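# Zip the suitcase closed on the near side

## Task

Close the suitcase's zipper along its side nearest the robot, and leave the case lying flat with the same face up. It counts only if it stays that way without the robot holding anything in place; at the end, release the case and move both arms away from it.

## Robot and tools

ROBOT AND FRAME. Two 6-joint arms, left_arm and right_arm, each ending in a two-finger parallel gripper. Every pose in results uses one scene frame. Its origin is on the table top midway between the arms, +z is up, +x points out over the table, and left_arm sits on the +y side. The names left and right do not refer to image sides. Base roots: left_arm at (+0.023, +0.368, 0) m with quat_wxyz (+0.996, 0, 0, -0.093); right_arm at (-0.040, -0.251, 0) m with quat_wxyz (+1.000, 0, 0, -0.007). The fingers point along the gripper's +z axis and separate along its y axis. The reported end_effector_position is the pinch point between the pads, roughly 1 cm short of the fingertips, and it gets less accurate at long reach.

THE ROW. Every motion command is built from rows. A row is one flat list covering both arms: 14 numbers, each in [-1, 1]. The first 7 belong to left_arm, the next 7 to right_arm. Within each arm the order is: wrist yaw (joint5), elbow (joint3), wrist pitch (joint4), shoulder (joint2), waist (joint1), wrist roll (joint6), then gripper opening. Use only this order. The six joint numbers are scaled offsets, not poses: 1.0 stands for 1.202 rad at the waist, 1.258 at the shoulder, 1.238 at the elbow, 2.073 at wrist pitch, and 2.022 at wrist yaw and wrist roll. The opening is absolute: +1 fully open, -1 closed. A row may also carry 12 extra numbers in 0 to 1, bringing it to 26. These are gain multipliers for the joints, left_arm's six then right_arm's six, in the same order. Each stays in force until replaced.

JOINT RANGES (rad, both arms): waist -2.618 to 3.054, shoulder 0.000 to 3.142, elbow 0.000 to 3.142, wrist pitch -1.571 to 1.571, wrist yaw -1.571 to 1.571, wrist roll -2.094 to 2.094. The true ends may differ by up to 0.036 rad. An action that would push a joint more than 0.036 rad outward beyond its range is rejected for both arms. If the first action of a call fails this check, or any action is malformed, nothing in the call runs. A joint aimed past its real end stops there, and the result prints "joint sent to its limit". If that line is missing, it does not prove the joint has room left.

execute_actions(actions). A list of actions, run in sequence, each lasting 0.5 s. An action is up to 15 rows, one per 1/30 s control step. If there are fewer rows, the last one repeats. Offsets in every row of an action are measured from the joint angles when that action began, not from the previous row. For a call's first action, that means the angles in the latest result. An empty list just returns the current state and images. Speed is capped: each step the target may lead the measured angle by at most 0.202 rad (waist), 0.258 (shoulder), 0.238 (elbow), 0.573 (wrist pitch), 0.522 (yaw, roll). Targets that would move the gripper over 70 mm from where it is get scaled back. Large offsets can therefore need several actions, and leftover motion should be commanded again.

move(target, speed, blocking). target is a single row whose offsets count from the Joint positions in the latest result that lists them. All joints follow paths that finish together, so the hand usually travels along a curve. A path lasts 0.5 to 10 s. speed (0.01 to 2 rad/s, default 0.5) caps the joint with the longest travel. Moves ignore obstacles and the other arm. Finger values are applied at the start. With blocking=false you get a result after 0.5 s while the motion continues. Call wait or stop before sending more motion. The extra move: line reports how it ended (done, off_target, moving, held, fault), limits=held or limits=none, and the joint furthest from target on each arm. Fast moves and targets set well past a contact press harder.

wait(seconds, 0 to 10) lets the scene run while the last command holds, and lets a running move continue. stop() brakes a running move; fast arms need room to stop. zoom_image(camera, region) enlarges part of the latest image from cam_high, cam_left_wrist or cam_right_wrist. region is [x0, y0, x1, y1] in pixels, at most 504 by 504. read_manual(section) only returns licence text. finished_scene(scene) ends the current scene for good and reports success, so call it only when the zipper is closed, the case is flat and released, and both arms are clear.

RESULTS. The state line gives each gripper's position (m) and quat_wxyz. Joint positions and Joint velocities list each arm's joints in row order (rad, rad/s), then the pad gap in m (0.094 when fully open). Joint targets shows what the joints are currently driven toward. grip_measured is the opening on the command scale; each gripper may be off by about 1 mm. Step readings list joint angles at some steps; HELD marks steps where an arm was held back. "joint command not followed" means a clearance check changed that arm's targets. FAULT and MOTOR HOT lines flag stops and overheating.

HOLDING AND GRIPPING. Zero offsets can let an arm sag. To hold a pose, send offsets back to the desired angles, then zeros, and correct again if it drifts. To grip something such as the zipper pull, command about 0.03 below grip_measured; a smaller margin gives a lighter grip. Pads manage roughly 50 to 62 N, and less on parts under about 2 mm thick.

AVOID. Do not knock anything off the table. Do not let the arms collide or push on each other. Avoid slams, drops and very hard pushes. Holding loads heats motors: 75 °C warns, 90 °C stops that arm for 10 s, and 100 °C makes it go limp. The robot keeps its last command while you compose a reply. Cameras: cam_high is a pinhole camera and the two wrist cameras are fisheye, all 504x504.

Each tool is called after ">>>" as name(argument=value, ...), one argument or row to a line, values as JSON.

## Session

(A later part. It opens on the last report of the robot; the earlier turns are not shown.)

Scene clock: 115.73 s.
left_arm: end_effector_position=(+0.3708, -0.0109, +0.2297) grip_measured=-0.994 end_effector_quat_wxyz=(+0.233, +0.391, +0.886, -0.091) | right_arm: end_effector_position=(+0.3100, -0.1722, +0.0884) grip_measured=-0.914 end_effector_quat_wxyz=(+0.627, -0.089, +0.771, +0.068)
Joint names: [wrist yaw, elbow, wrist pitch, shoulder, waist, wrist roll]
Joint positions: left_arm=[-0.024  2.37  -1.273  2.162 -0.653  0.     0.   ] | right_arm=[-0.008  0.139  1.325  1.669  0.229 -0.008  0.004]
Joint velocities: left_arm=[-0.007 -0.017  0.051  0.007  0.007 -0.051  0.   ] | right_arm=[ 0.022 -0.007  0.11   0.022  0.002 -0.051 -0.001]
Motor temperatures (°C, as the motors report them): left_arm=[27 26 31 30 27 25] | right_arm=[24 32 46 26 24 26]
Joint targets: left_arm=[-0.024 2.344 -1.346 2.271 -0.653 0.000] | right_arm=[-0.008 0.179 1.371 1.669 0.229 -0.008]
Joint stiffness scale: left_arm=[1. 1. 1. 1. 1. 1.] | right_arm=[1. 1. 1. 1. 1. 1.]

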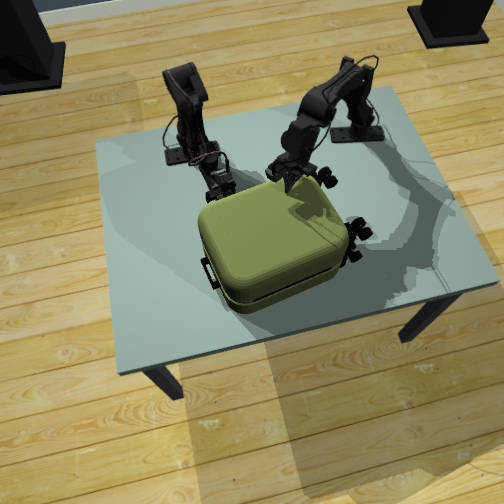

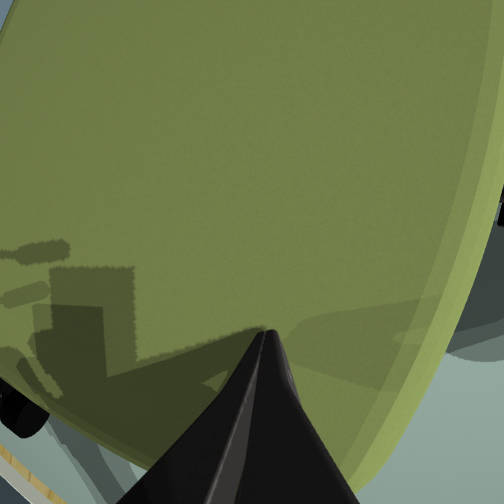

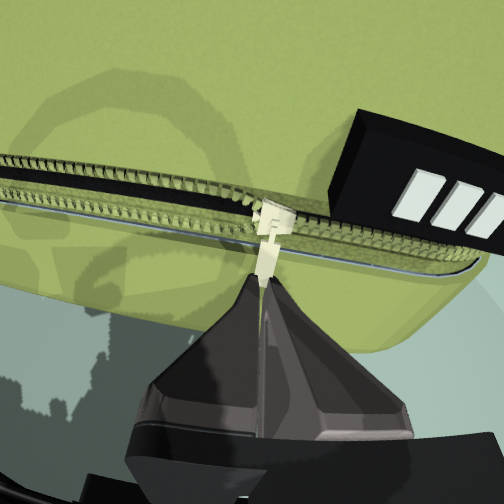

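>>> execute_actions(
  actions=[
    [[0,-0.02,-0.035,0.088,0,0,-1,0,0.03,0.022,0,0,0,-0.5]],
    [[0,-0.02,-0.035,0.088,0,0,-1,0,0.0,0.022,0,0,0,-0.5]],
    [[0,-0.02,-0.035,0.088,0,0,-1,0,0.02,0.035,0,0,0,-0.5]],
    [[0,-0.02,-0.035,0.088,0,0,-1,0,0.035,0.02,0,0,0,-0.5]],
  ],
)

Scene clock: 125.20 s.
left_arm: end_effector_position=(+0.3710, -0.0112, +0.2300) grip_measured=-0.994 end_effector_quat_wxyz=(+0.234, +0.391, +0.885, -0.092) | right_arm: end_effector_position=(+0.3097, -0.1709, +0.0885) grip_measured=-0.503 end_effector_quat_wxyz=(+0.627, -0.091, +0.770, +0.071)
Joint names: [wrist yaw, elbow, wrist pitch, shoulder, waist, wrist roll]
Joint positions: left_arm=[-0.024  2.37  -1.271  2.162 -0.653  0.     0.   ] | right_arm=[-0.015  0.139  1.325  1.669  0.229 -0.008  0.023]
Joint velocities: left_arm=[ 0.051  0.002 -0.007  0.012 -0.007 -0.037  0.   ] | right_arm=[-0.022 -0.007  0.007 -0.002  0.007  0.081 -0.   ]
Motor temperatures (°C, as the motors report them): left_arm=[27 26 30 30 27 25] | right_arm=[24 32 46 26 24 26]
Joint targets: left_arm=[-0.024 2.345 -1.344 2.273 -0.653 0.000] | right_arm=[-0.015 0.183 1.367 1.669 0.229 -0.008]
Joint stiffness scale: left_arm=[1. 1. 1. 1. 1. 1.] | right_arm=[1. 1. 1. 1. 1. 1.]
Step readings (joint positions; steps 1 to 15: 1st action; 16 to 30: 2nd action; 31 to 45: 3rd action; 46 to 60: 4th action):
0: left_arm=[-0.024 2.370 -1.273 2.162 -0.653 0.000] | right_arm=[-0.008 0.139 1.325 1.669 0.229 -0.008]
1: left_arm=[-0.024 2.370 -1.273 2.162 -0.653 0.000] | right_arm=[-0.010 0.139 1.325 1.669 0.229 -0.008]
2: left_arm=[-0.024 2.370 -1.272 2.162 -0.653 0.000] | right_arm=[-0.013 0.139 1.325 1.669 0.229 -0.008]
4: left_arm=[-0.024 2.370 -1.272 2.162 -0.653 0.000] | right_arm=[-0.014 0.139 1.325 1.669 0.229 -0.008]
8: left_arm=[-0.024 2.370 -1.272 2.162 -0.653 0.000] | right_arm=[-0.014 0.139 1.325 1.669 0.229 -0.008]
15: left_arm=[-0.024 2.370 -1.272 2.162 -0.653 0.000] | right_arm=[-0.014 0.139 1.325 1.669 0.229 -0.008]
16: left_arm=[-0.024 2.370 -1.271 2.162 -0.653 0.000] | right_arm=[-0.015 0.139 1.325 1.669 0.229 -0.008]
17: left_arm=[-0.024 2.370 -1.271 2.162 -0.653 0.000] | right_arm=[-0.015 0.139 1.325 1.669 0.229 -0.008]
19: left_arm=[-0.024 2.370 -1.271 2.162 -0.653 0.000] | right_arm=[-0.015 0.139 1.325 1.669 0.229 -0.008]
23: left_arm=[-0.024 2.370 -1.271 2.162 -0.653 0.000] | right_arm=[-0.015 0.139 1.325 1.669 0.229 -0.008]
30: left_arm=[-0.024 2.370 -1.271 2.162 -0.653 0.000] | right_arm=[-0.015 0.139 1.325 1.669 0.229 -0.008]
31: left_arm=[-0.024 2.370 -1.271 2.162 -0.653 0.000] | right_arm=[-0.015 0.139 1.326 1.669 0.229 -0.008]
32: left_arm=[-0.024 2.370 -1.271 2.162 -0.653 0.000] | right_arm=[-0.015 0.139 1.326 1.669 0.229 -0.008]
34: left_arm=[-0.024 2.370 -1.271 2.162 -0.653 0.000] | right_arm=[-0.015 0.139 1.326 1.669 0.229 -0.008]
38: left_arm=[-0.024 2.370 -1.271 2.162 -0.653 0.000] | right_arm=[-0.015 0.139 1.326 1.669 0.229 -0.008]
45: left_arm=[-0.024 2.370 -1.271 2.162 -0.653 0.000] | right_arm=[-0.015 0.139 1.326 1.669 0.229 -0.008]
46: left_arm=[-0.024 2.370 -1.271 2.162 -0.653 0.000] | right_arm=[-0.015 0.139 1.325 1.669 0.229 -0.008]
47: left_arm=[-0.024 2.370 -1.271 2.162 -0.653 0.000] | right_arm=[-0.015 0.139 1.325 1.669 0.229 -0.008]
49: left_arm=[-0.024 2.370 -1.271 2.162 -0.653 0.000] | right_arm=[-0.015 0.139 1.325 1.669 0.229 -0.008]
53: left_arm=[-0.024 2.370 -1.271 2.162 -0.653 0.000] | right_arm=[-0.015 0.139 1.325 1.669 0.229 -0.008]
60: Joint positions above

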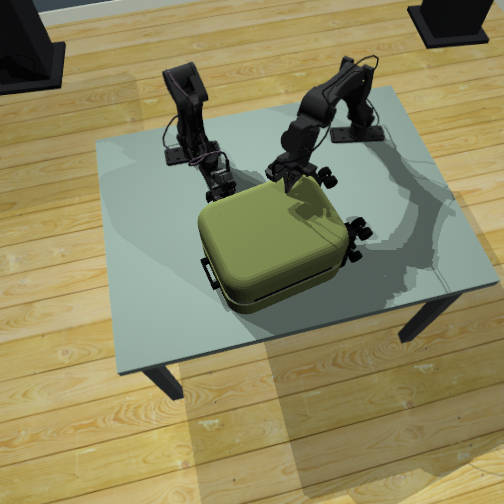

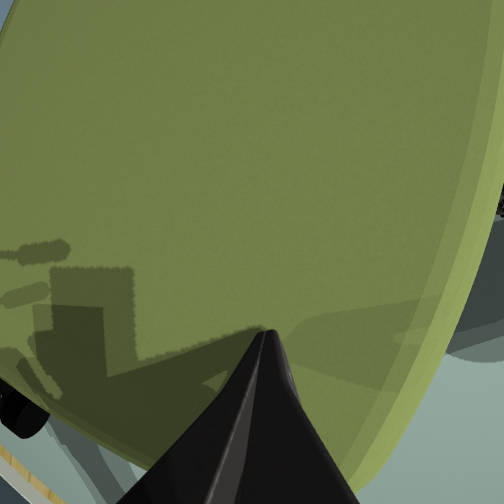

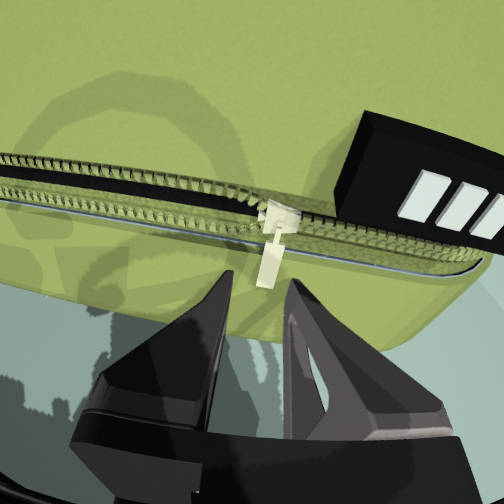

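Joint friction held it; raising via the shoulder.

>>> move(
  target=[0,-0.02,-0.035,0.088,0,0,-1,0,0.035,0.03,-0.04,0,0,-0.5],
  speed=0.05,
)

Scene clock: 131.03 s.
left_arm: end_effector_position=(+0.3720, -0.0123, +0.2301) grip_measured=-0.994 end_effector_quat_wxyz=(+0.236, +0.391, +0.885, -0.092) | right_arm: end_effector_position=(+0.3098, -0.1709, +0.0913) grip_measured=-0.503 end_effector_quat_wxyz=(+0.630, -0.091, +0.768, +0.072)
Joint names: [wrist yaw, elbow, wrist pitch, shoulder, waist, wrist roll]
Joint positions: left_arm=[-0.024  2.371 -1.266  2.164 -0.653  0.     0.   ] | right_arm=[-0.015  0.139  1.322  1.658  0.229 -0.008  0.023]
Joint velocities: left_arm=[-0.037 -0.007 -0.007  0.002  0.002  0.007 -0.001] | right_arm=[-0.022 -0.002  0.007  0.002 -0.012 -0.022 -0.   ]
Motor temperatures (°C, as the motors report them): left_arm=[27 26 30 30 27 25] | right_arm=[24 32 46 26 24 26]
Joint targets: left_arm=[-0.024 2.345 -1.344 2.273 -0.653 0.000] | right_arm=[-0.015 0.183 1.388 1.619 0.229 -0.008]
Joint stiffness scale: left_arm=[1. 1. 1. 1. 1. 1.] | right_arm=[1. 1. 1. 1. 1. 1.]
move: off_target (left_arm, right_arm); limits=none; left_arm: farthest joint: the shoulder, 0.109 radians from its target (0.111 radians at the start); right_arm: farthest joint: the wrist pitch, 0.066 radians from its target (0.062 radians at the start)

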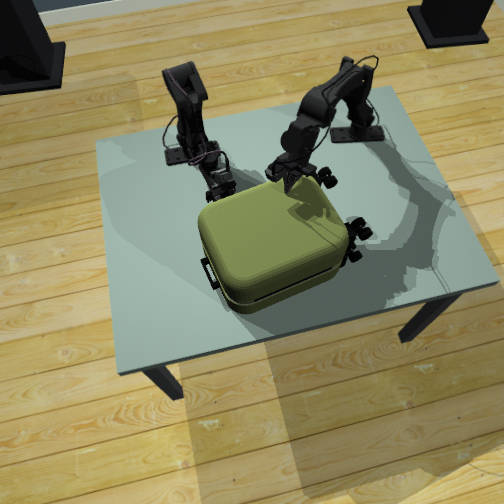

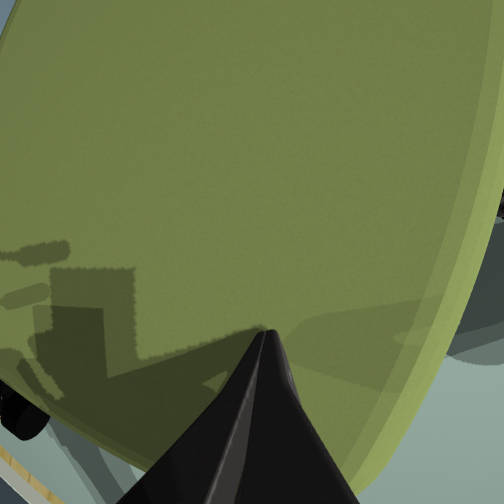

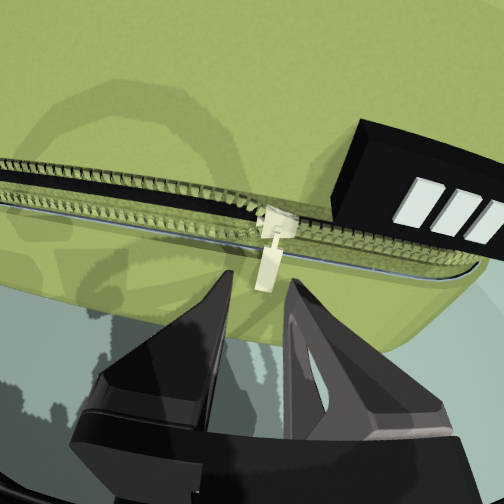

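>>> execute_actions(
  actions=[
    [[0,-0.02,-0.035,0.088,0,0,-1,0,0.04,0.04,-0.045,0,0,-0.5]],
    [[0,-0.02,-0.035,0.088,0,0,-1,0,0.045,0.035,-0.03,0,0,-0.5]],
  ],
)

Scene clock: 135.93 s.
left_arm: end_effector_position=(+0.3723, -0.0125, +0.2296) grip_measured=-0.994 end_effector_quat_wxyz=(+0.236, +0.391, +0.885, -0.092) | right_arm: end_effector_position=(+0.3103, -0.1708, +0.0974) grip_measured=-0.503 end_effector_quat_wxyz=(+0.637, -0.090, +0.762, +0.072)
Joint names: [wrist yaw, elbow, wrist pitch, shoulder, waist, wrist roll]
Joint positions: left_arm=[-0.024  2.371 -1.265  2.165 -0.653  0.     0.   ] | right_arm=[-0.015  0.139  1.322  1.64   0.229 -0.008  0.023]
Joint velocities: left_arm=[ 0.022  0.002  0.051  0.002  0.002 -0.007 -0.001] | right_arm=[ 0.007 -0.007 -0.037 -0.007 -0.012 -0.007 -0.   ]
Motor temperatures (°C, as the motors report them): left_arm=[27 26 30 30 27 25] | right_arm=[24 32 47 27 24 26]
Joint targets: left_arm=[-0.024 2.346 -1.338 2.276 -0.653 0.000] | right_arm=[-0.015 0.195 1.394 1.602 0.229 -0.008]
Joint stiffness scale: left_arm=[1. 1. 1. 1. 1. 1.] | right_arm=[1. 1. 1. 1. 1. 1.]
Step readings (joint positions; steps 1 to 15: 1st action; 16 to 30: 2nd action):
0: left_arm=[-0.024 2.371 -1.266 2.164 -0.653 0.000] | right_arm=[-0.015 0.139 1.322 1.658 0.229 -0.008]
1: left_arm=[-0.024 2.371 -1.266 2.164 -0.653 0.000] | right_arm=[-0.015 0.139 1.321 1.656 0.229 -0.008]
2: left_arm=[-0.024 2.371 -1.266 2.164 -0.653 0.000] | right_arm=[-0.015 0.139 1.321 1.651 0.229 -0.008]
4: left_arm=[-0.024 2.371 -1.265 2.165 -0.653 0.000] | right_arm=[-0.015 0.139 1.321 1.644 0.229 -0.008]
8: left_arm=[-0.024 2.371 -1.265 2.165 -0.653 0.000] | right_arm=[-0.015 0.139 1.322 1.640 0.229 -0.008]
15: left_arm=[-0.024 2.371 -1.265 2.165 -0.653 0.000] | right_arm=[-0.015 0.139 1.322 1.640 0.229 -0.008]
16: left_arm=[-0.024 2.371 -1.265 2.165 -0.653 0.000] | right_arm=[-0.015 0.139 1.322 1.640 0.229 -0.008]
17: left_arm=[-0.024 2.371 -1.265 2.165 -0.653 0.000] | right_arm=[-0.015 0.139 1.322 1.640 0.229 -0.008]
19: left_arm=[-0.024 2.371 -1.265 2.165 -0.653 0.000] | right_arm=[-0.015 0.139 1.322 1.640 0.229 -0.008]
23: left_arm=[-0.024 2.371 -1.265 2.165 -0.653 0.000] | right_arm=[-0.015 0.139 1.322 1.640 0.229 -0.008]
30: Joint positions above

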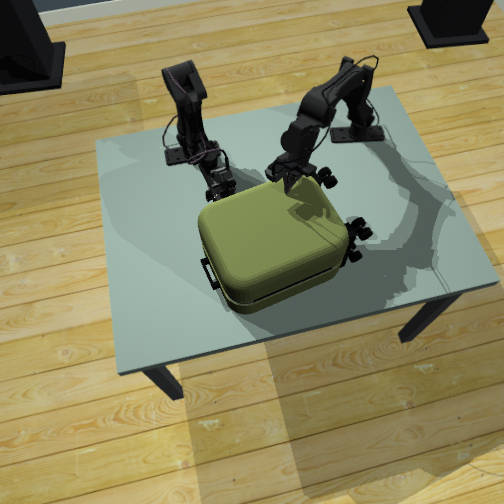

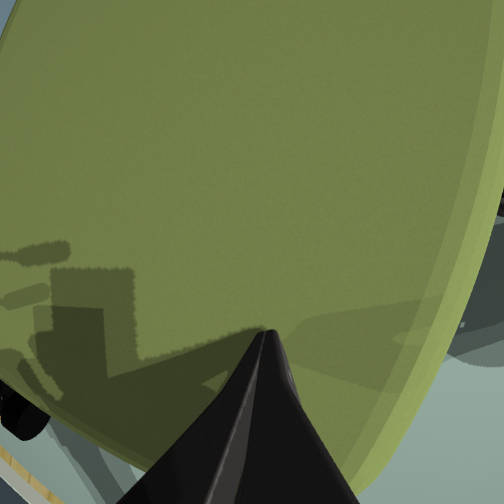

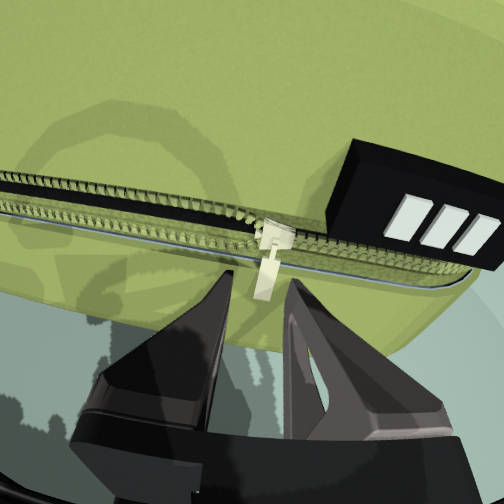

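>>> move(
  target=[0,-0.02,-0.035,0.088,0,0,-1,0,0.04,0.025,-0.015,0,0,-0.93],
  speed=0.1,
)

Scene clock: 141.67 s.
left_arm: end_effector_position=(+0.3733, -0.0136, +0.2297) grip_measured=-0.994 end_effector_quat_wxyz=(+0.238, +0.391, +0.884, -0.093) | right_arm: end_effector_position=(+0.3107, -0.1716, +0.0967) grip_measured=-0.907 end_effector_quat_wxyz=(+0.636, -0.089, +0.764, +0.070)
Joint names: [wrist yaw, elbow, wrist pitch, shoulder, waist, wrist roll]
Joint positions: left_arm=[-0.024  2.372 -1.26   2.167 -0.653  0.     0.   ] | right_arm=[-0.01   0.141  1.316  1.64   0.229 -0.008  0.004]
Joint velocities: left_arm=[-0.022 -0.012 -0.022 -0.017 -0.012 -0.022 -0.   ] | right_arm=[-0.066  0.002 -0.007 -0.002  0.007 -0.051 -0.001]
Motor temperatures (°C, as the motors report them): left_arm=[27 26 30 30 27 25] | right_arm=[24 33 48 27 24 26]
Joint targets: left_arm=[-0.024 2.346 -1.338 2.276 -0.653 0.000] | right_arm=[-0.015 0.189 1.373 1.621 0.229 -0.008]
Joint stiffness scale: left_arm=[1. 1. 1. 1. 1. 1.] | right_arm=[1. 1. 1. 1. 1. 1.]
move: off_target (left_arm, right_arm); limits=none; left_arm: farthest joint: the shoulder, 0.109 radians from its target (0.111 radians at the start); right_arm: farthest joint: the wrist pitch, 0.058 radians from its target (0.052 radians at the start)

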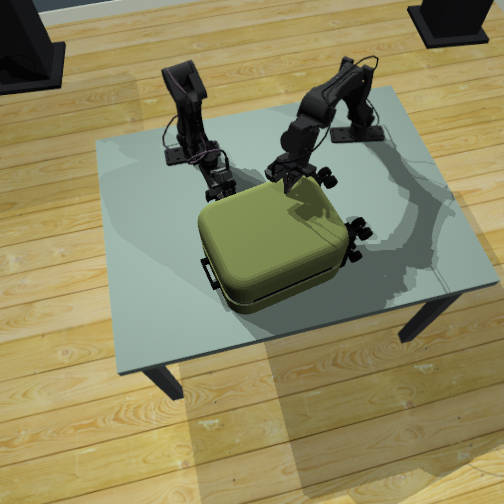

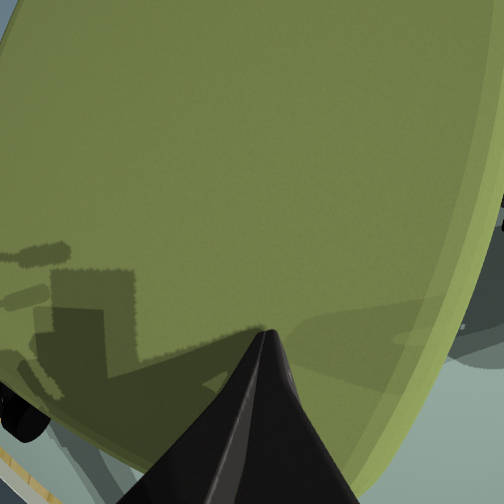

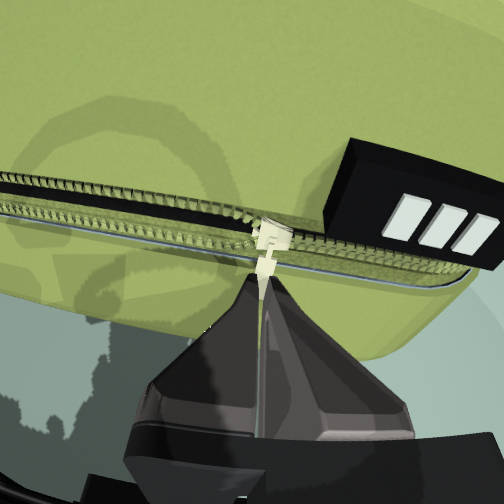

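>>> move(
  target=[0,-0.02,-0.037,0.087,0,0,-1,-0.04,0.043,0.025,-0.01,0.095,0,-0.95],
  speed=0.08,
)

Scene clock: 149.70 s.
left_arm: end_effector_position=(+0.3740, -0.0144, +0.2300) grip_measured=-0.994 end_effector_quat_wxyz=(+0.240, +0.390, +0.884, -0.094) | right_arm: end_effector_position=(+0.3096, -0.1667, +0.0967) grip_measured=-0.907 end_effector_quat_wxyz=(+0.637, -0.077, +0.765, +0.057)
Joint names: [wrist yaw, elbow, wrist pitch, shoulder, waist, wrist roll]
Joint positions: left_arm=[-0.024  2.373 -1.256  2.168 -0.653  0.     0.   ] | right_arm=[0.085 0.143 1.313 1.64  0.29  0.006 0.004]
Joint velocities: left_arm=[ 0.037  0.002 -0.007 -0.002  0.002 -0.007 -0.   ] | right_arm=[-0.007 -0.017 -0.081 -0.027 -0.007  0.007 -0.002]
Motor temperatures (°C, as the motors report them): left_arm=[27 26 30 30 27 25] | right_arm=[24 33 48 27 24 26]
Joint targets: left_arm=[-0.024 2.348 -1.337 2.276 -0.653 0.000] | right_arm=[-0.091 0.195 1.368 1.628 0.343 -0.007]
Joint stiffness scale: left_arm=[1. 1. 1. 1. 1. 1.] | right_arm=[1. 1. 1. 1. 1. 1.]
move: off_target (left_arm, right_arm); limits=none; left_arm: farthest joint: the shoulder, 0.108 radians from its target (0.110 radians at the start); right_arm: farthest joint: the wrist yaw, 0.176 radians from its target (0.081 radians at the start)

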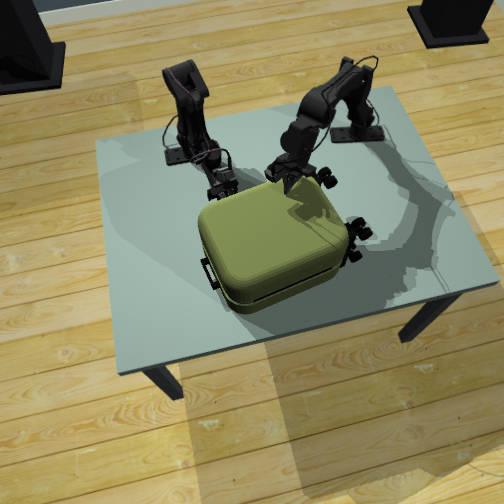

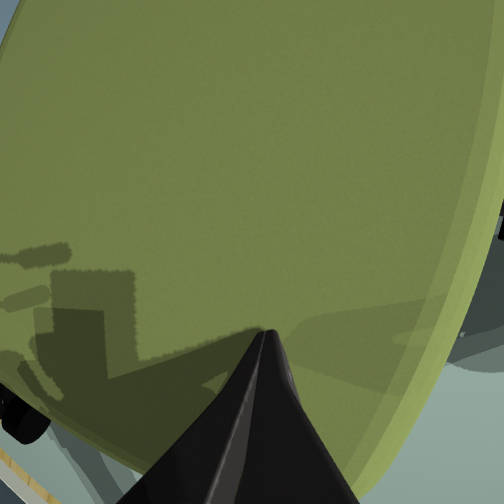

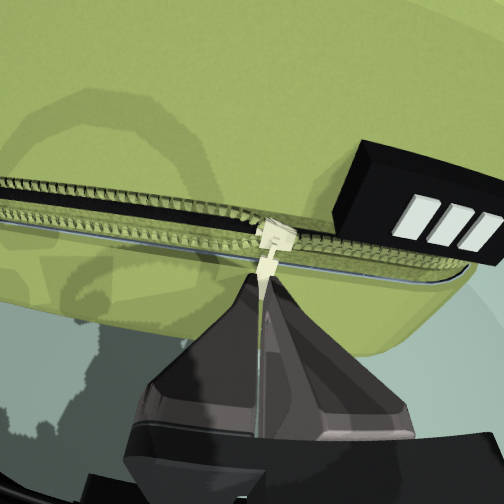

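>>> move(
  target=[0,-0.02,-0.039,0.086,0,0,-1,-0.11,0.01,0.04,-0.02,0.09,0,-0.95],
  speed=0.12,
)

Scene clock: 156.30 s.
left_arm: end_effector_position=(+0.3830, -0.0083, +0.2299) grip_measured=-0.994 end_effector_quat_wxyz=(+0.250, +0.382, +0.886, -0.075) | right_arm: end_effector_position=(+0.3023, -0.1399, +0.0969) grip_measured=-0.907 end_effector_quat_wxyz=(+0.633, -0.106, +0.761, +0.095)
Joint names: [wrist yaw, elbow, wrist pitch, shoulder, waist, wrist roll]
Joint positions: left_arm=[-0.067  2.375 -1.25   2.171 -0.646  0.     0.   ] | right_arm=[0.047 0.143 1.314 1.64  0.348 0.019 0.004]
Joint velocities: left_arm=[-0.022 -0.007  0.022  0.017 -0.002 -0.022 -0.   ] | right_arm=[-0.022  0.002  0.081  0.002 -0.002  0.037 -0.   ]
Motor temperatures (°C, as the motors report them): left_arm=[27 26 30 30 27 25] | right_arm=[26 33 48 27 24 26]
Joint targets: left_arm=[-0.024 2.349 -1.337 2.276 -0.652 0.000] | right_arm=[-0.138 0.156 1.396 1.615 0.398 0.005]
Joint stiffness scale: left_arm=[1. 1. 1. 1. 1. 1.] | right_arm=[1. 1. 1. 1. 1. 1.]
move: off_target (left_arm, right_arm); limits=none; left_arm: farthest joint: the shoulder, 0.105 radians from its target (0.108 radians at the start); right_arm: farthest joint: the wrist yaw, 0.185 radians from its target (0.222 radians at the start)

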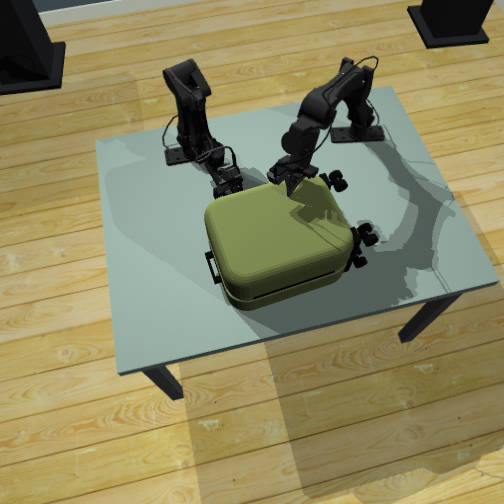

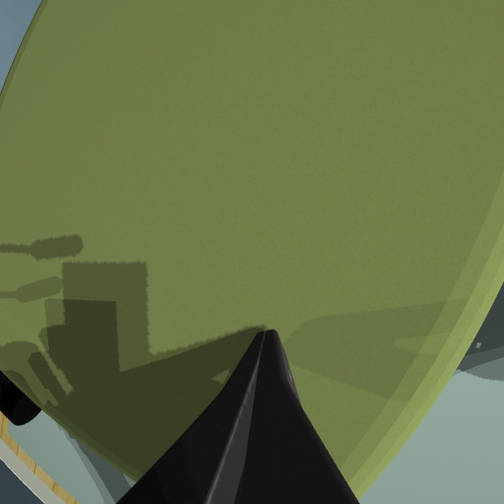

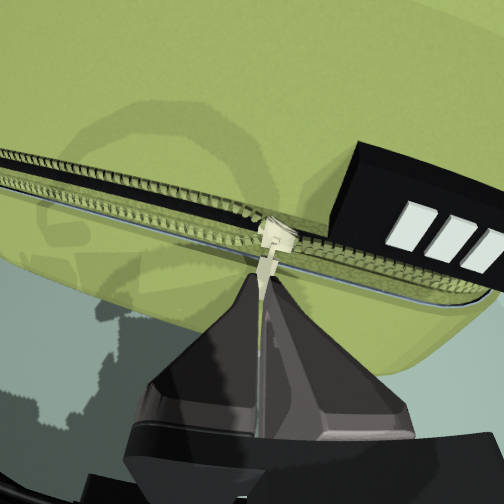

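>>> move(
  target=[0.03,0.02,0.02,-0.07,0,0,-1,-0.01,0.03,0.03,-0.01,0,0,-0.95],
  speed=0.25,
)

>>> move(
  target=[0,-0.21,0.21,-0.06,-0.105,0,-1,0,0.03,0.03,-0.01,0,0,-0.95],
  speed=0.4,
)

Scene clock: 166.47 s.
left_arm: end_effector_position=(+0.3752, -0.0127, +0.2629) grip_measured=-0.994 end_effector_quat_wxyz=(+0.278, +0.383, +0.874, -0.114) | right_arm: end_effector_position=(+0.3030, -0.1422, +0.0966) grip_measured=-0.907 end_effector_quat_wxyz=(+0.633, -0.102, +0.762, +0.090)
Joint names: [wrist yaw, elbow, wrist pitch, shoulder, waist, wrist roll]
Joint positions: left_arm=[-0.017  2.376 -1.225  2.112 -0.646  0.     0.   ] | right_arm=[0.058 0.143 1.313 1.64  0.347 0.02  0.004]
Joint velocities: left_arm=[-0.066  0.012 -0.007  0.007 -0.002 -0.007  0.   ] | right_arm=[-0.066 -0.002 -0.007 -0.007  0.007  0.022  0.   ]
Motor temperatures (°C, as the motors report them): left_arm=[27 26 30 30 27 25] | right_arm=[27 32 49 27 24 26]
Joint targets: left_arm=[-0.006 2.399 -1.208 2.083 -0.646 0.000] | right_arm=[0.027 0.180 1.377 1.628 0.348 0.019]
Joint stiffness scale: left_arm=[1. 1. 1. 1. 1. 1.] | right_arm=[1. 1. 1. 1. 1. 1.]
move: off_target (left_arm, right_arm); limits=none; left_arm: farthest joint: the shoulder, 0.029 radians from its target (0.088 radians at the start); right_arm: farthest joint: the wrist pitch, 0.063 radians from its target (0.062 radians at the start)

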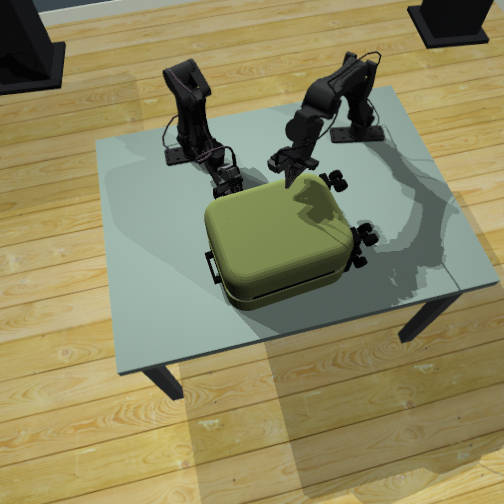

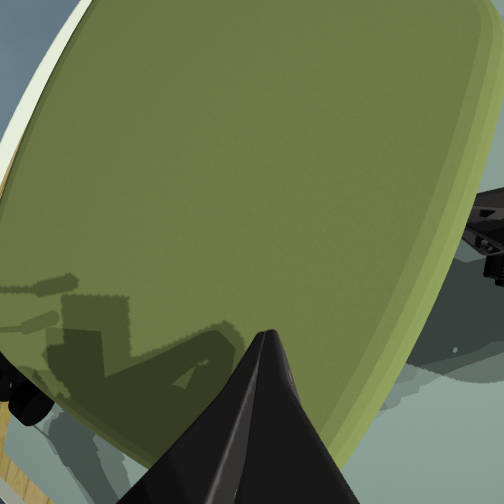

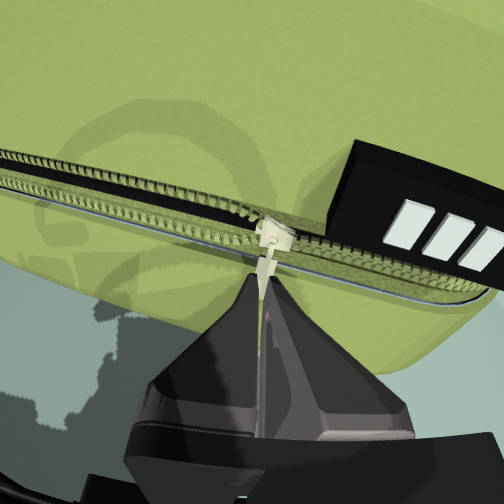

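Scene clock: 168.30 s.
left_arm: end_effector_position=(+0.3548, -0.0939, +0.2471) grip_measured=-0.994 end_effector_quat_wxyz=(+0.351, +0.420, +0.819, -0.172) | right_arm: end_effector_position=(+0.3030, -0.1425, +0.0965) grip_measured=-0.907 end_effector_quat_wxyz=(+0.633, -0.101, +0.762, +0.090)
Joint names: [wrist yaw, elbow, wrist pitch, shoulder, waist, wrist roll]
Joint positions: left_arm=[-0.018  2.12  -0.81   2.078 -0.769  0.     0.   ] | right_arm=[0.059 0.143 1.312 1.64  0.347 0.02  0.004]
Joint velocities: left_arm=[-0.081 -0.017  0.007 -0.017 -0.012 -0.095 -0.001] | right_arm=[ 0.007 -0.002 -0.007  0.002 -0.002 -0.007 -0.   ]
Motor temperatures (°C, as the motors report them): left_arm=[27 26 31 31 27 25] | right_arm=[27 32 49 27 24 26]
Joint targets: left_arm=[-0.017 2.116 -0.790 2.036 -0.772 0.000] | right_arm=[0.058 0.180 1.375 1.628 0.347 0.020]
Joint stiffness scale: left_arm=[1. 1. 1. 1. 1. 1.] | right_arm=[1. 1. 1. 1. 1. 1.]
move: off_target (left_arm, right_arm); limits=none; left_arm: farthest joint: the shoulder, 0.041 radians from its target (0.075 radians at the start); right_arm: farthest joint: the wrist pitch, 0.063 radians from its target (0.062 radians at the start)

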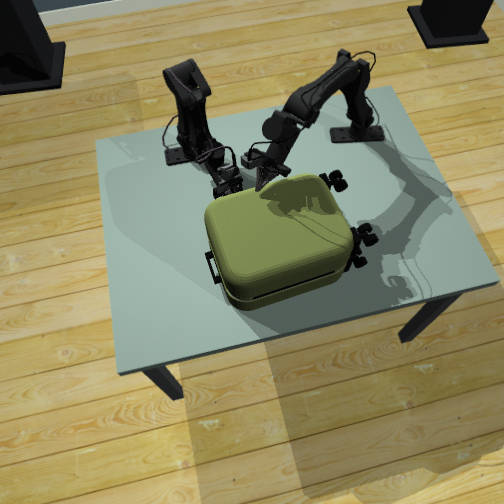

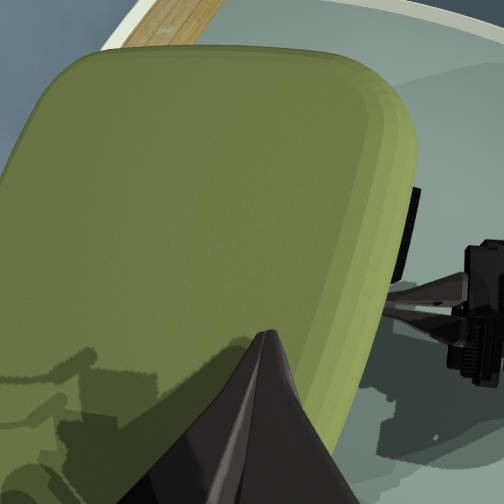

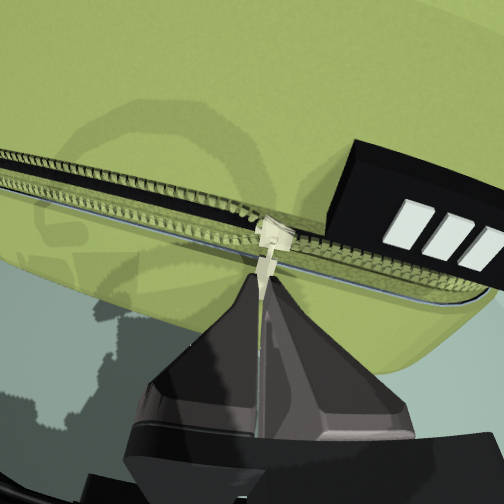

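>>> move(
  target=[0,-0.02,-0.02,0.125,0.04,0,-1,0,0.03,0.03,-0.01,0,0,-0.95],
  speed=0.12,
)

>>> move(
  target=[0,-0.03,-0.03,0.105,0,0,-1,-0.1,0.04,0.04,-0.02,0.09,0,-0.95],
  speed=0.1,
)

Scene clock: 180.63 s.
left_arm: end_effector_position=(+0.3828, -0.1060, +0.2313) grip_measured=-0.994 end_effector_quat_wxyz=(+0.370, +0.405, +0.816, -0.182) | right_arm: end_effector_position=(+0.3030, -0.1425, +0.0965) grip_measured=-0.907 end_effector_quat_wxyz=(+0.633, -0.101, +0.762, +0.090)
Joint names: [wrist yaw, elbow, wrist pitch, shoulder, waist, wrist roll]
Joint positions: left_arm=[-0.004  2.12  -0.7    2.142 -0.738  0.     0.   ] | right_arm=[0.06  0.143 1.312 1.64  0.347 0.02  0.004]
Joint velocities: left_arm=[-0.037 -0.007 -0.022 -0.002 -0.027 -0.007 -0.001] | right_arm=[-0.037  0.007 -0.081 -0.017  0.002  0.007 -0.   ]
Motor temperatures (°C, as the motors report them): left_arm=[27 27 32 34 27 25] | right_arm=[26 32 49 27 24 26]
Joint targets: left_arm=[-0.017 2.097 -0.843 2.230 -0.722 0.000] | right_arm=[0.059 0.180 1.375 1.628 0.347 0.020]
Joint stiffness scale: left_arm=[1. 1. 1. 1. 1. 1.] | right_arm=[1. 1. 1. 1. 1. 1.]
move: off_target (left_arm, right_arm); limits=none; left_arm: farthest joint: the wrist pitch, 0.152 radians from its target (0.042 radians at the start); right_arm: farthest joint: the wrist pitch, 0.062 radians from its target (0.062 radians at the start)

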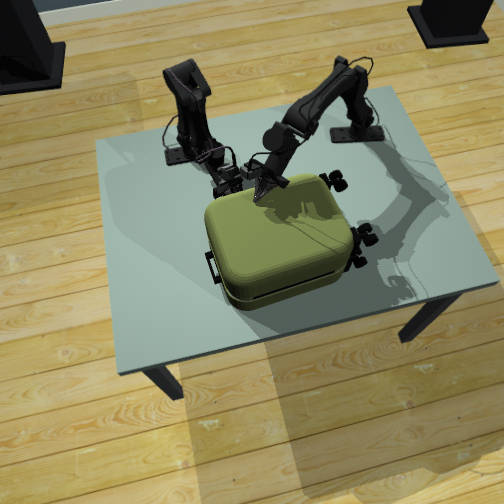

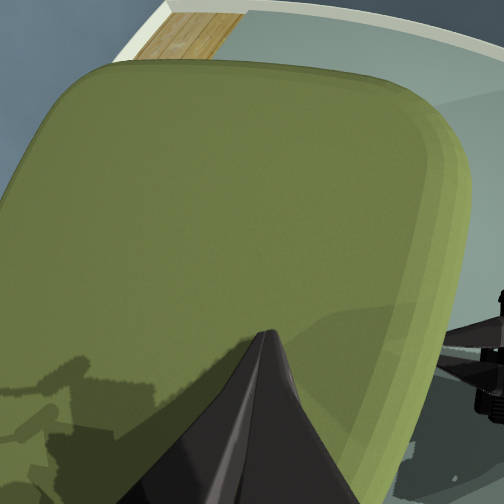

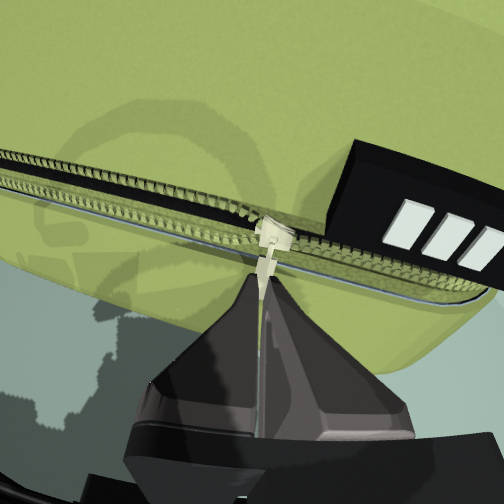

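Scene clock: 183.10 s.
left_arm: end_effector_position=(+0.3954, -0.1218, +0.2317) grip_measured=-0.994 end_effector_quat_wxyz=(+0.399, +0.398, +0.803, -0.195) | right_arm: end_effector_position=(+0.2912, -0.1099, +0.0969) grip_measured=-0.907 end_effector_quat_wxyz=(+0.625, -0.141, +0.756, +0.136)
Joint names: [wrist yaw, elbow, wrist pitch, shoulder, waist, wrist roll]
Joint positions: left_arm=[-0.007  2.12  -0.596  2.175 -0.738  0.     0.   ] | right_arm=[0.002 0.143 1.314 1.64  0.415 0.031 0.004]
Joint velocities: left_arm=[ 0.037 -0.012 -0.007  0.002  0.032  0.037 -0.   ] | right_arm=[ 0.007 -0.012 -0.066  0.002 -0.017 -0.007 -0.   ]
Motor temperatures (°C, as the motors report them): left_arm=[27 27 32 33 27 25] | right_arm=[26 32 49 27 24 26]
Joint targets: left_arm=[-0.004 2.090 -0.731 2.256 -0.738 0.000] | right_arm=[-0.143 0.193 1.395 1.615 0.455 0.020]
Joint stiffness scale: left_arm=[1. 1. 1. 1. 1. 1.] | right_arm=[1. 1. 1. 1. 1. 1.]
move: off_target (left_arm, right_arm); limits=none; left_arm: farthest joint: the wrist pitch, 0.166 radians from its target (0.063 radians at the start); right_arm: farthest joint: the wrist yaw, 0.144 radians from its target (0.202 radians at the start)

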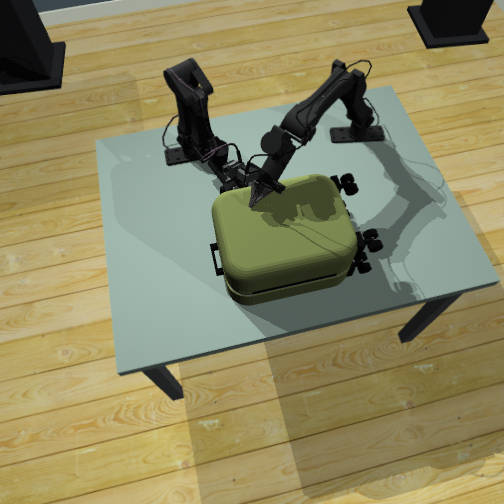

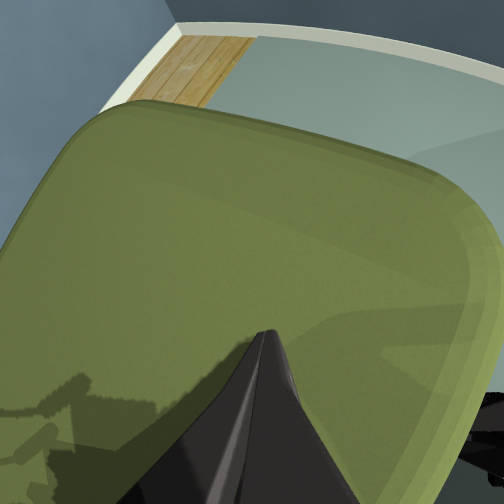

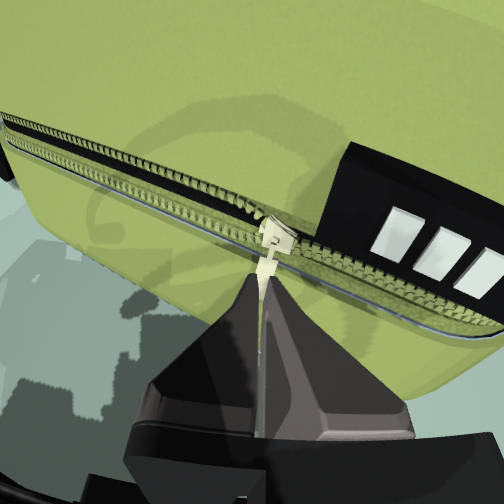

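>>> move(
  target=[0,0.1,-0.27,-0.145,0.02,0,-1,0,0.035,0.03,-0.01,0,0,-0.95],
  speed=0.35,
)

>>> move(
  target=[0,-0.02,-0.04,0.125,0,0,-1,0,0.035,0.03,-0.01,0,0,-0.95],
  speed=0.12,
)

Scene clock: 203.87 s.
left_arm: end_effector_position=(+0.3367, -0.0296, +0.2568) grip_measured=-0.994 end_effector_quat_wxyz=(+0.270, +0.417, +0.858, -0.128) | right_arm: end_effector_position=(+0.2919, -0.1117, +0.0965) grip_measured=-0.907 end_effector_quat_wxyz=(+0.625, -0.138, +0.757, +0.133)
Joint names: [wrist yaw, elbow, wrist pitch, shoulder, waist, wrist roll]
Joint positions: left_arm=[-0.007  2.217 -1.156  2.027 -0.721  0.     0.   ] | right_arm=[0.011 0.143 1.313 1.64  0.414 0.031 0.004]
Joint velocities: left_arm=[-0.051  0.007 -0.051  0.007 -0.002 -0.007 -0.   ] | right_arm=[ 0.066  0.002  0.007 -0.002  0.012 -0.022  0.   ]
Motor temperatures (°C, as the motors report them): left_arm=[27 27 31 32 27 25] | right_arm=[27 33 51 27 24 26]
Joint targets: left_arm=[-0.007 2.244 -1.156 1.993 -0.714 0.000] | right_arm=[0.002 0.186 1.376 1.628 0.414 0.031]
Joint stiffness scale: left_arm=[1. 1. 1. 1. 1. 1.] | right_arm=[1. 1. 1. 1. 1. 1.]
move: off_target (left_arm, right_arm); limits=none; left_arm: farthest joint: the shoulder, 0.034 radians from its target (0.183 radians at the start); right_arm: farthest joint: the wrist pitch, 0.063 radians from its target (0.062 radians at the start)

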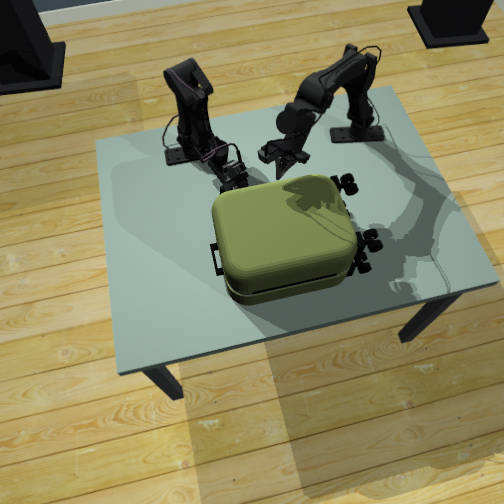

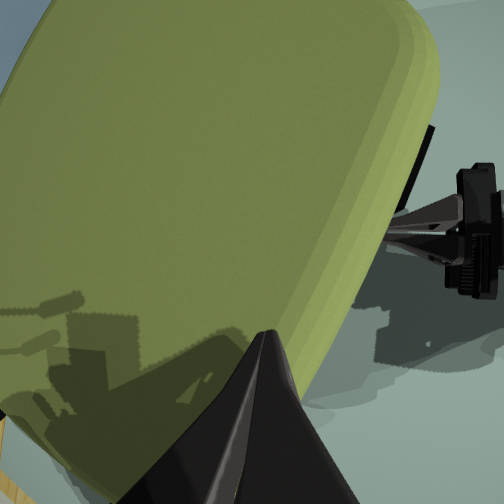

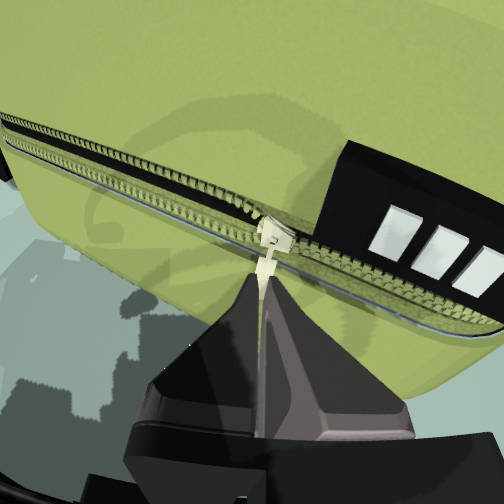

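Scene clock: 205.43 s.
left_arm: end_effector_position=(+0.3378, -0.0312, +0.2297) grip_measured=-0.994 end_effector_quat_wxyz=(+0.239, +0.422, +0.867, -0.113) | right_arm: end_effector_position=(+0.2920, -0.1118, +0.0965) grip_measured=-0.907 end_effector_quat_wxyz=(+0.625, -0.137, +0.757, +0.133)
Joint names: [wrist yaw, elbow, wrist pitch, shoulder, waist, wrist roll]
Joint positions: left_arm=[-0.006  2.217 -1.176  2.077 -0.721  0.     0.   ] | right_arm=[0.011 0.143 1.313 1.64  0.414 0.031 0.004]
Joint velocities: left_arm=[-0.037  0.007 -0.007 -0.012 -0.007  0.051  0.   ] | right_arm=[-0.051 -0.002 -0.037 -0.007 -0.007 -0.154  0.001]
Motor temperatures (°C, as the motors report them): left_arm=[27 27 31 32 27 25] | right_arm=[27 33 51 27 24 26]
Joint targets: left_arm=[-0.007 2.193 -1.239 2.184 -0.721 0.000] | right_arm=[0.011 0.186 1.375 1.628 0.414 0.031]
Joint stiffness scale: left_arm=[1. 1. 1. 1. 1. 1.] | right_arm=[1. 1. 1. 1. 1. 1.]
move: off_target (left_arm, right_arm); limits=none; left_arm: farthest joint: the shoulder, 0.108 radians from its target (0.158 radians at the start); right_arm: farthest joint: the wrist pitch, 0.062 radians from its target (0.062 radians at the start)

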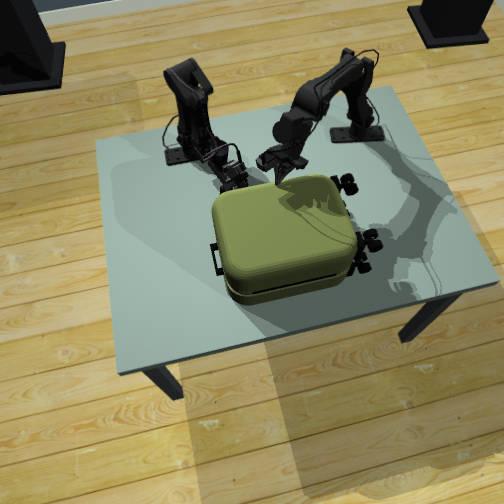

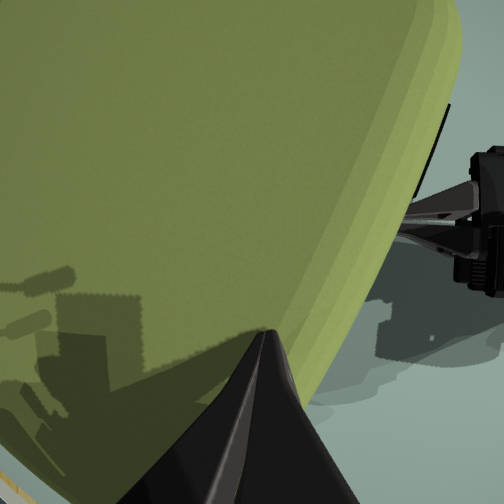

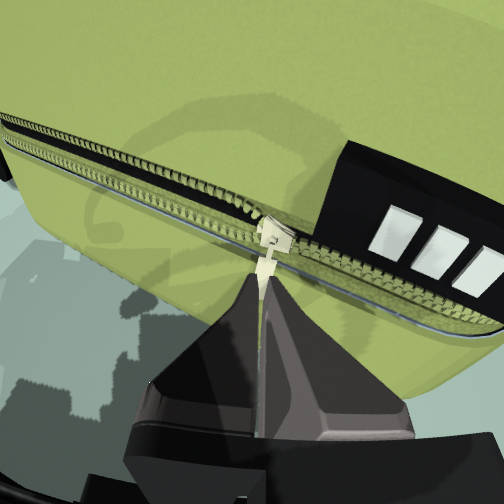

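>>> move(
  target=[0,-0.02,-0.035,0.09,0,0,-1,0.2,0.088,-0.012,-0.015,0.232,0.375,-0.94],
  speed=0.2,
)

Scene clock: 213.83 s.
left_arm: end_effector_position=(+0.3382, -0.0317, +0.2295) grip_measured=-0.994 end_effector_quat_wxyz=(+0.240, +0.422, +0.867, -0.113) | right_arm: end_effector_position=(+0.2903, -0.0944, +0.1027) grip_measured=-0.907 end_effector_quat_wxyz=(+0.578, +0.196, +0.741, +0.280)
Joint names: [wrist yaw, elbow, wrist pitch, shoulder, waist, wrist roll]
Joint positions: left_arm=[-0.006  2.219 -1.174  2.078 -0.721  0.     0.   ] | right_arm=[0.455 0.209 1.235 1.64  0.669 0.797 0.004]
Joint velocities: left_arm=[ 0.022 -0.012 -0.007  0.017 -0.007 -0.022 -0.   ] | right_arm=[ 0.022 -0.002  0.037  0.012 -0.012 -0.022 -0.001]
Motor temperatures (°C, as the motors report them): left_arm=[27 27 31 31 27 25] | right_arm=[26 33 51 27 24 26]
Joint targets: left_arm=[-0.007 2.193 -1.248 2.190 -0.721 0.000] | right_arm=[0.416 0.252 1.288 1.621 0.693 0.790]
Joint stiffness scale: left_arm=[1. 1. 1. 1. 1. 1.] | right_arm=[1. 1. 1. 1. 1. 1.]
move: off_target (left_arm, right_arm); limits=none; left_arm: farthest joint: the shoulder, 0.112 radians from its target (0.114 radians at the start); right_arm: farthest joint: the wrist pitch, 0.054 radians from its target (0.025 radians at the start)

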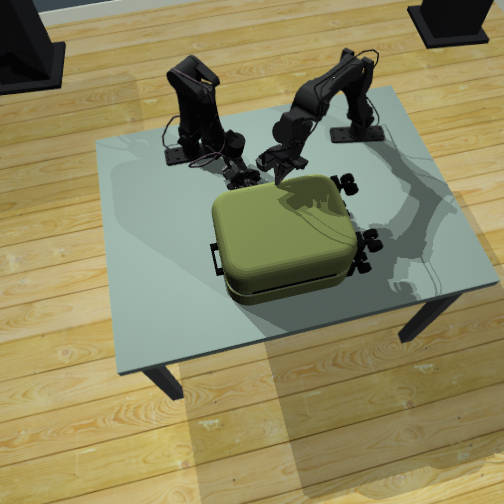

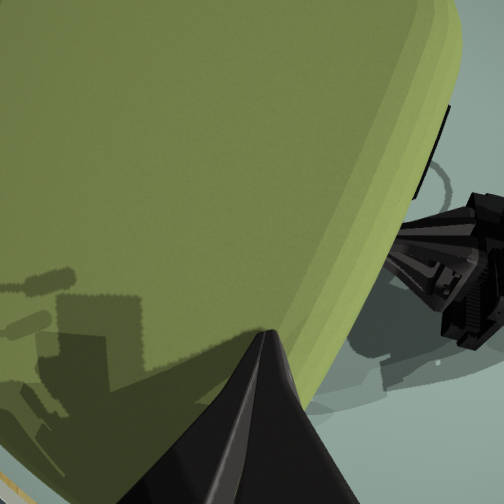

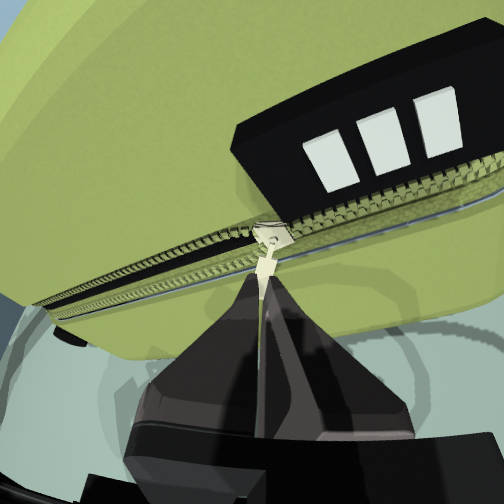

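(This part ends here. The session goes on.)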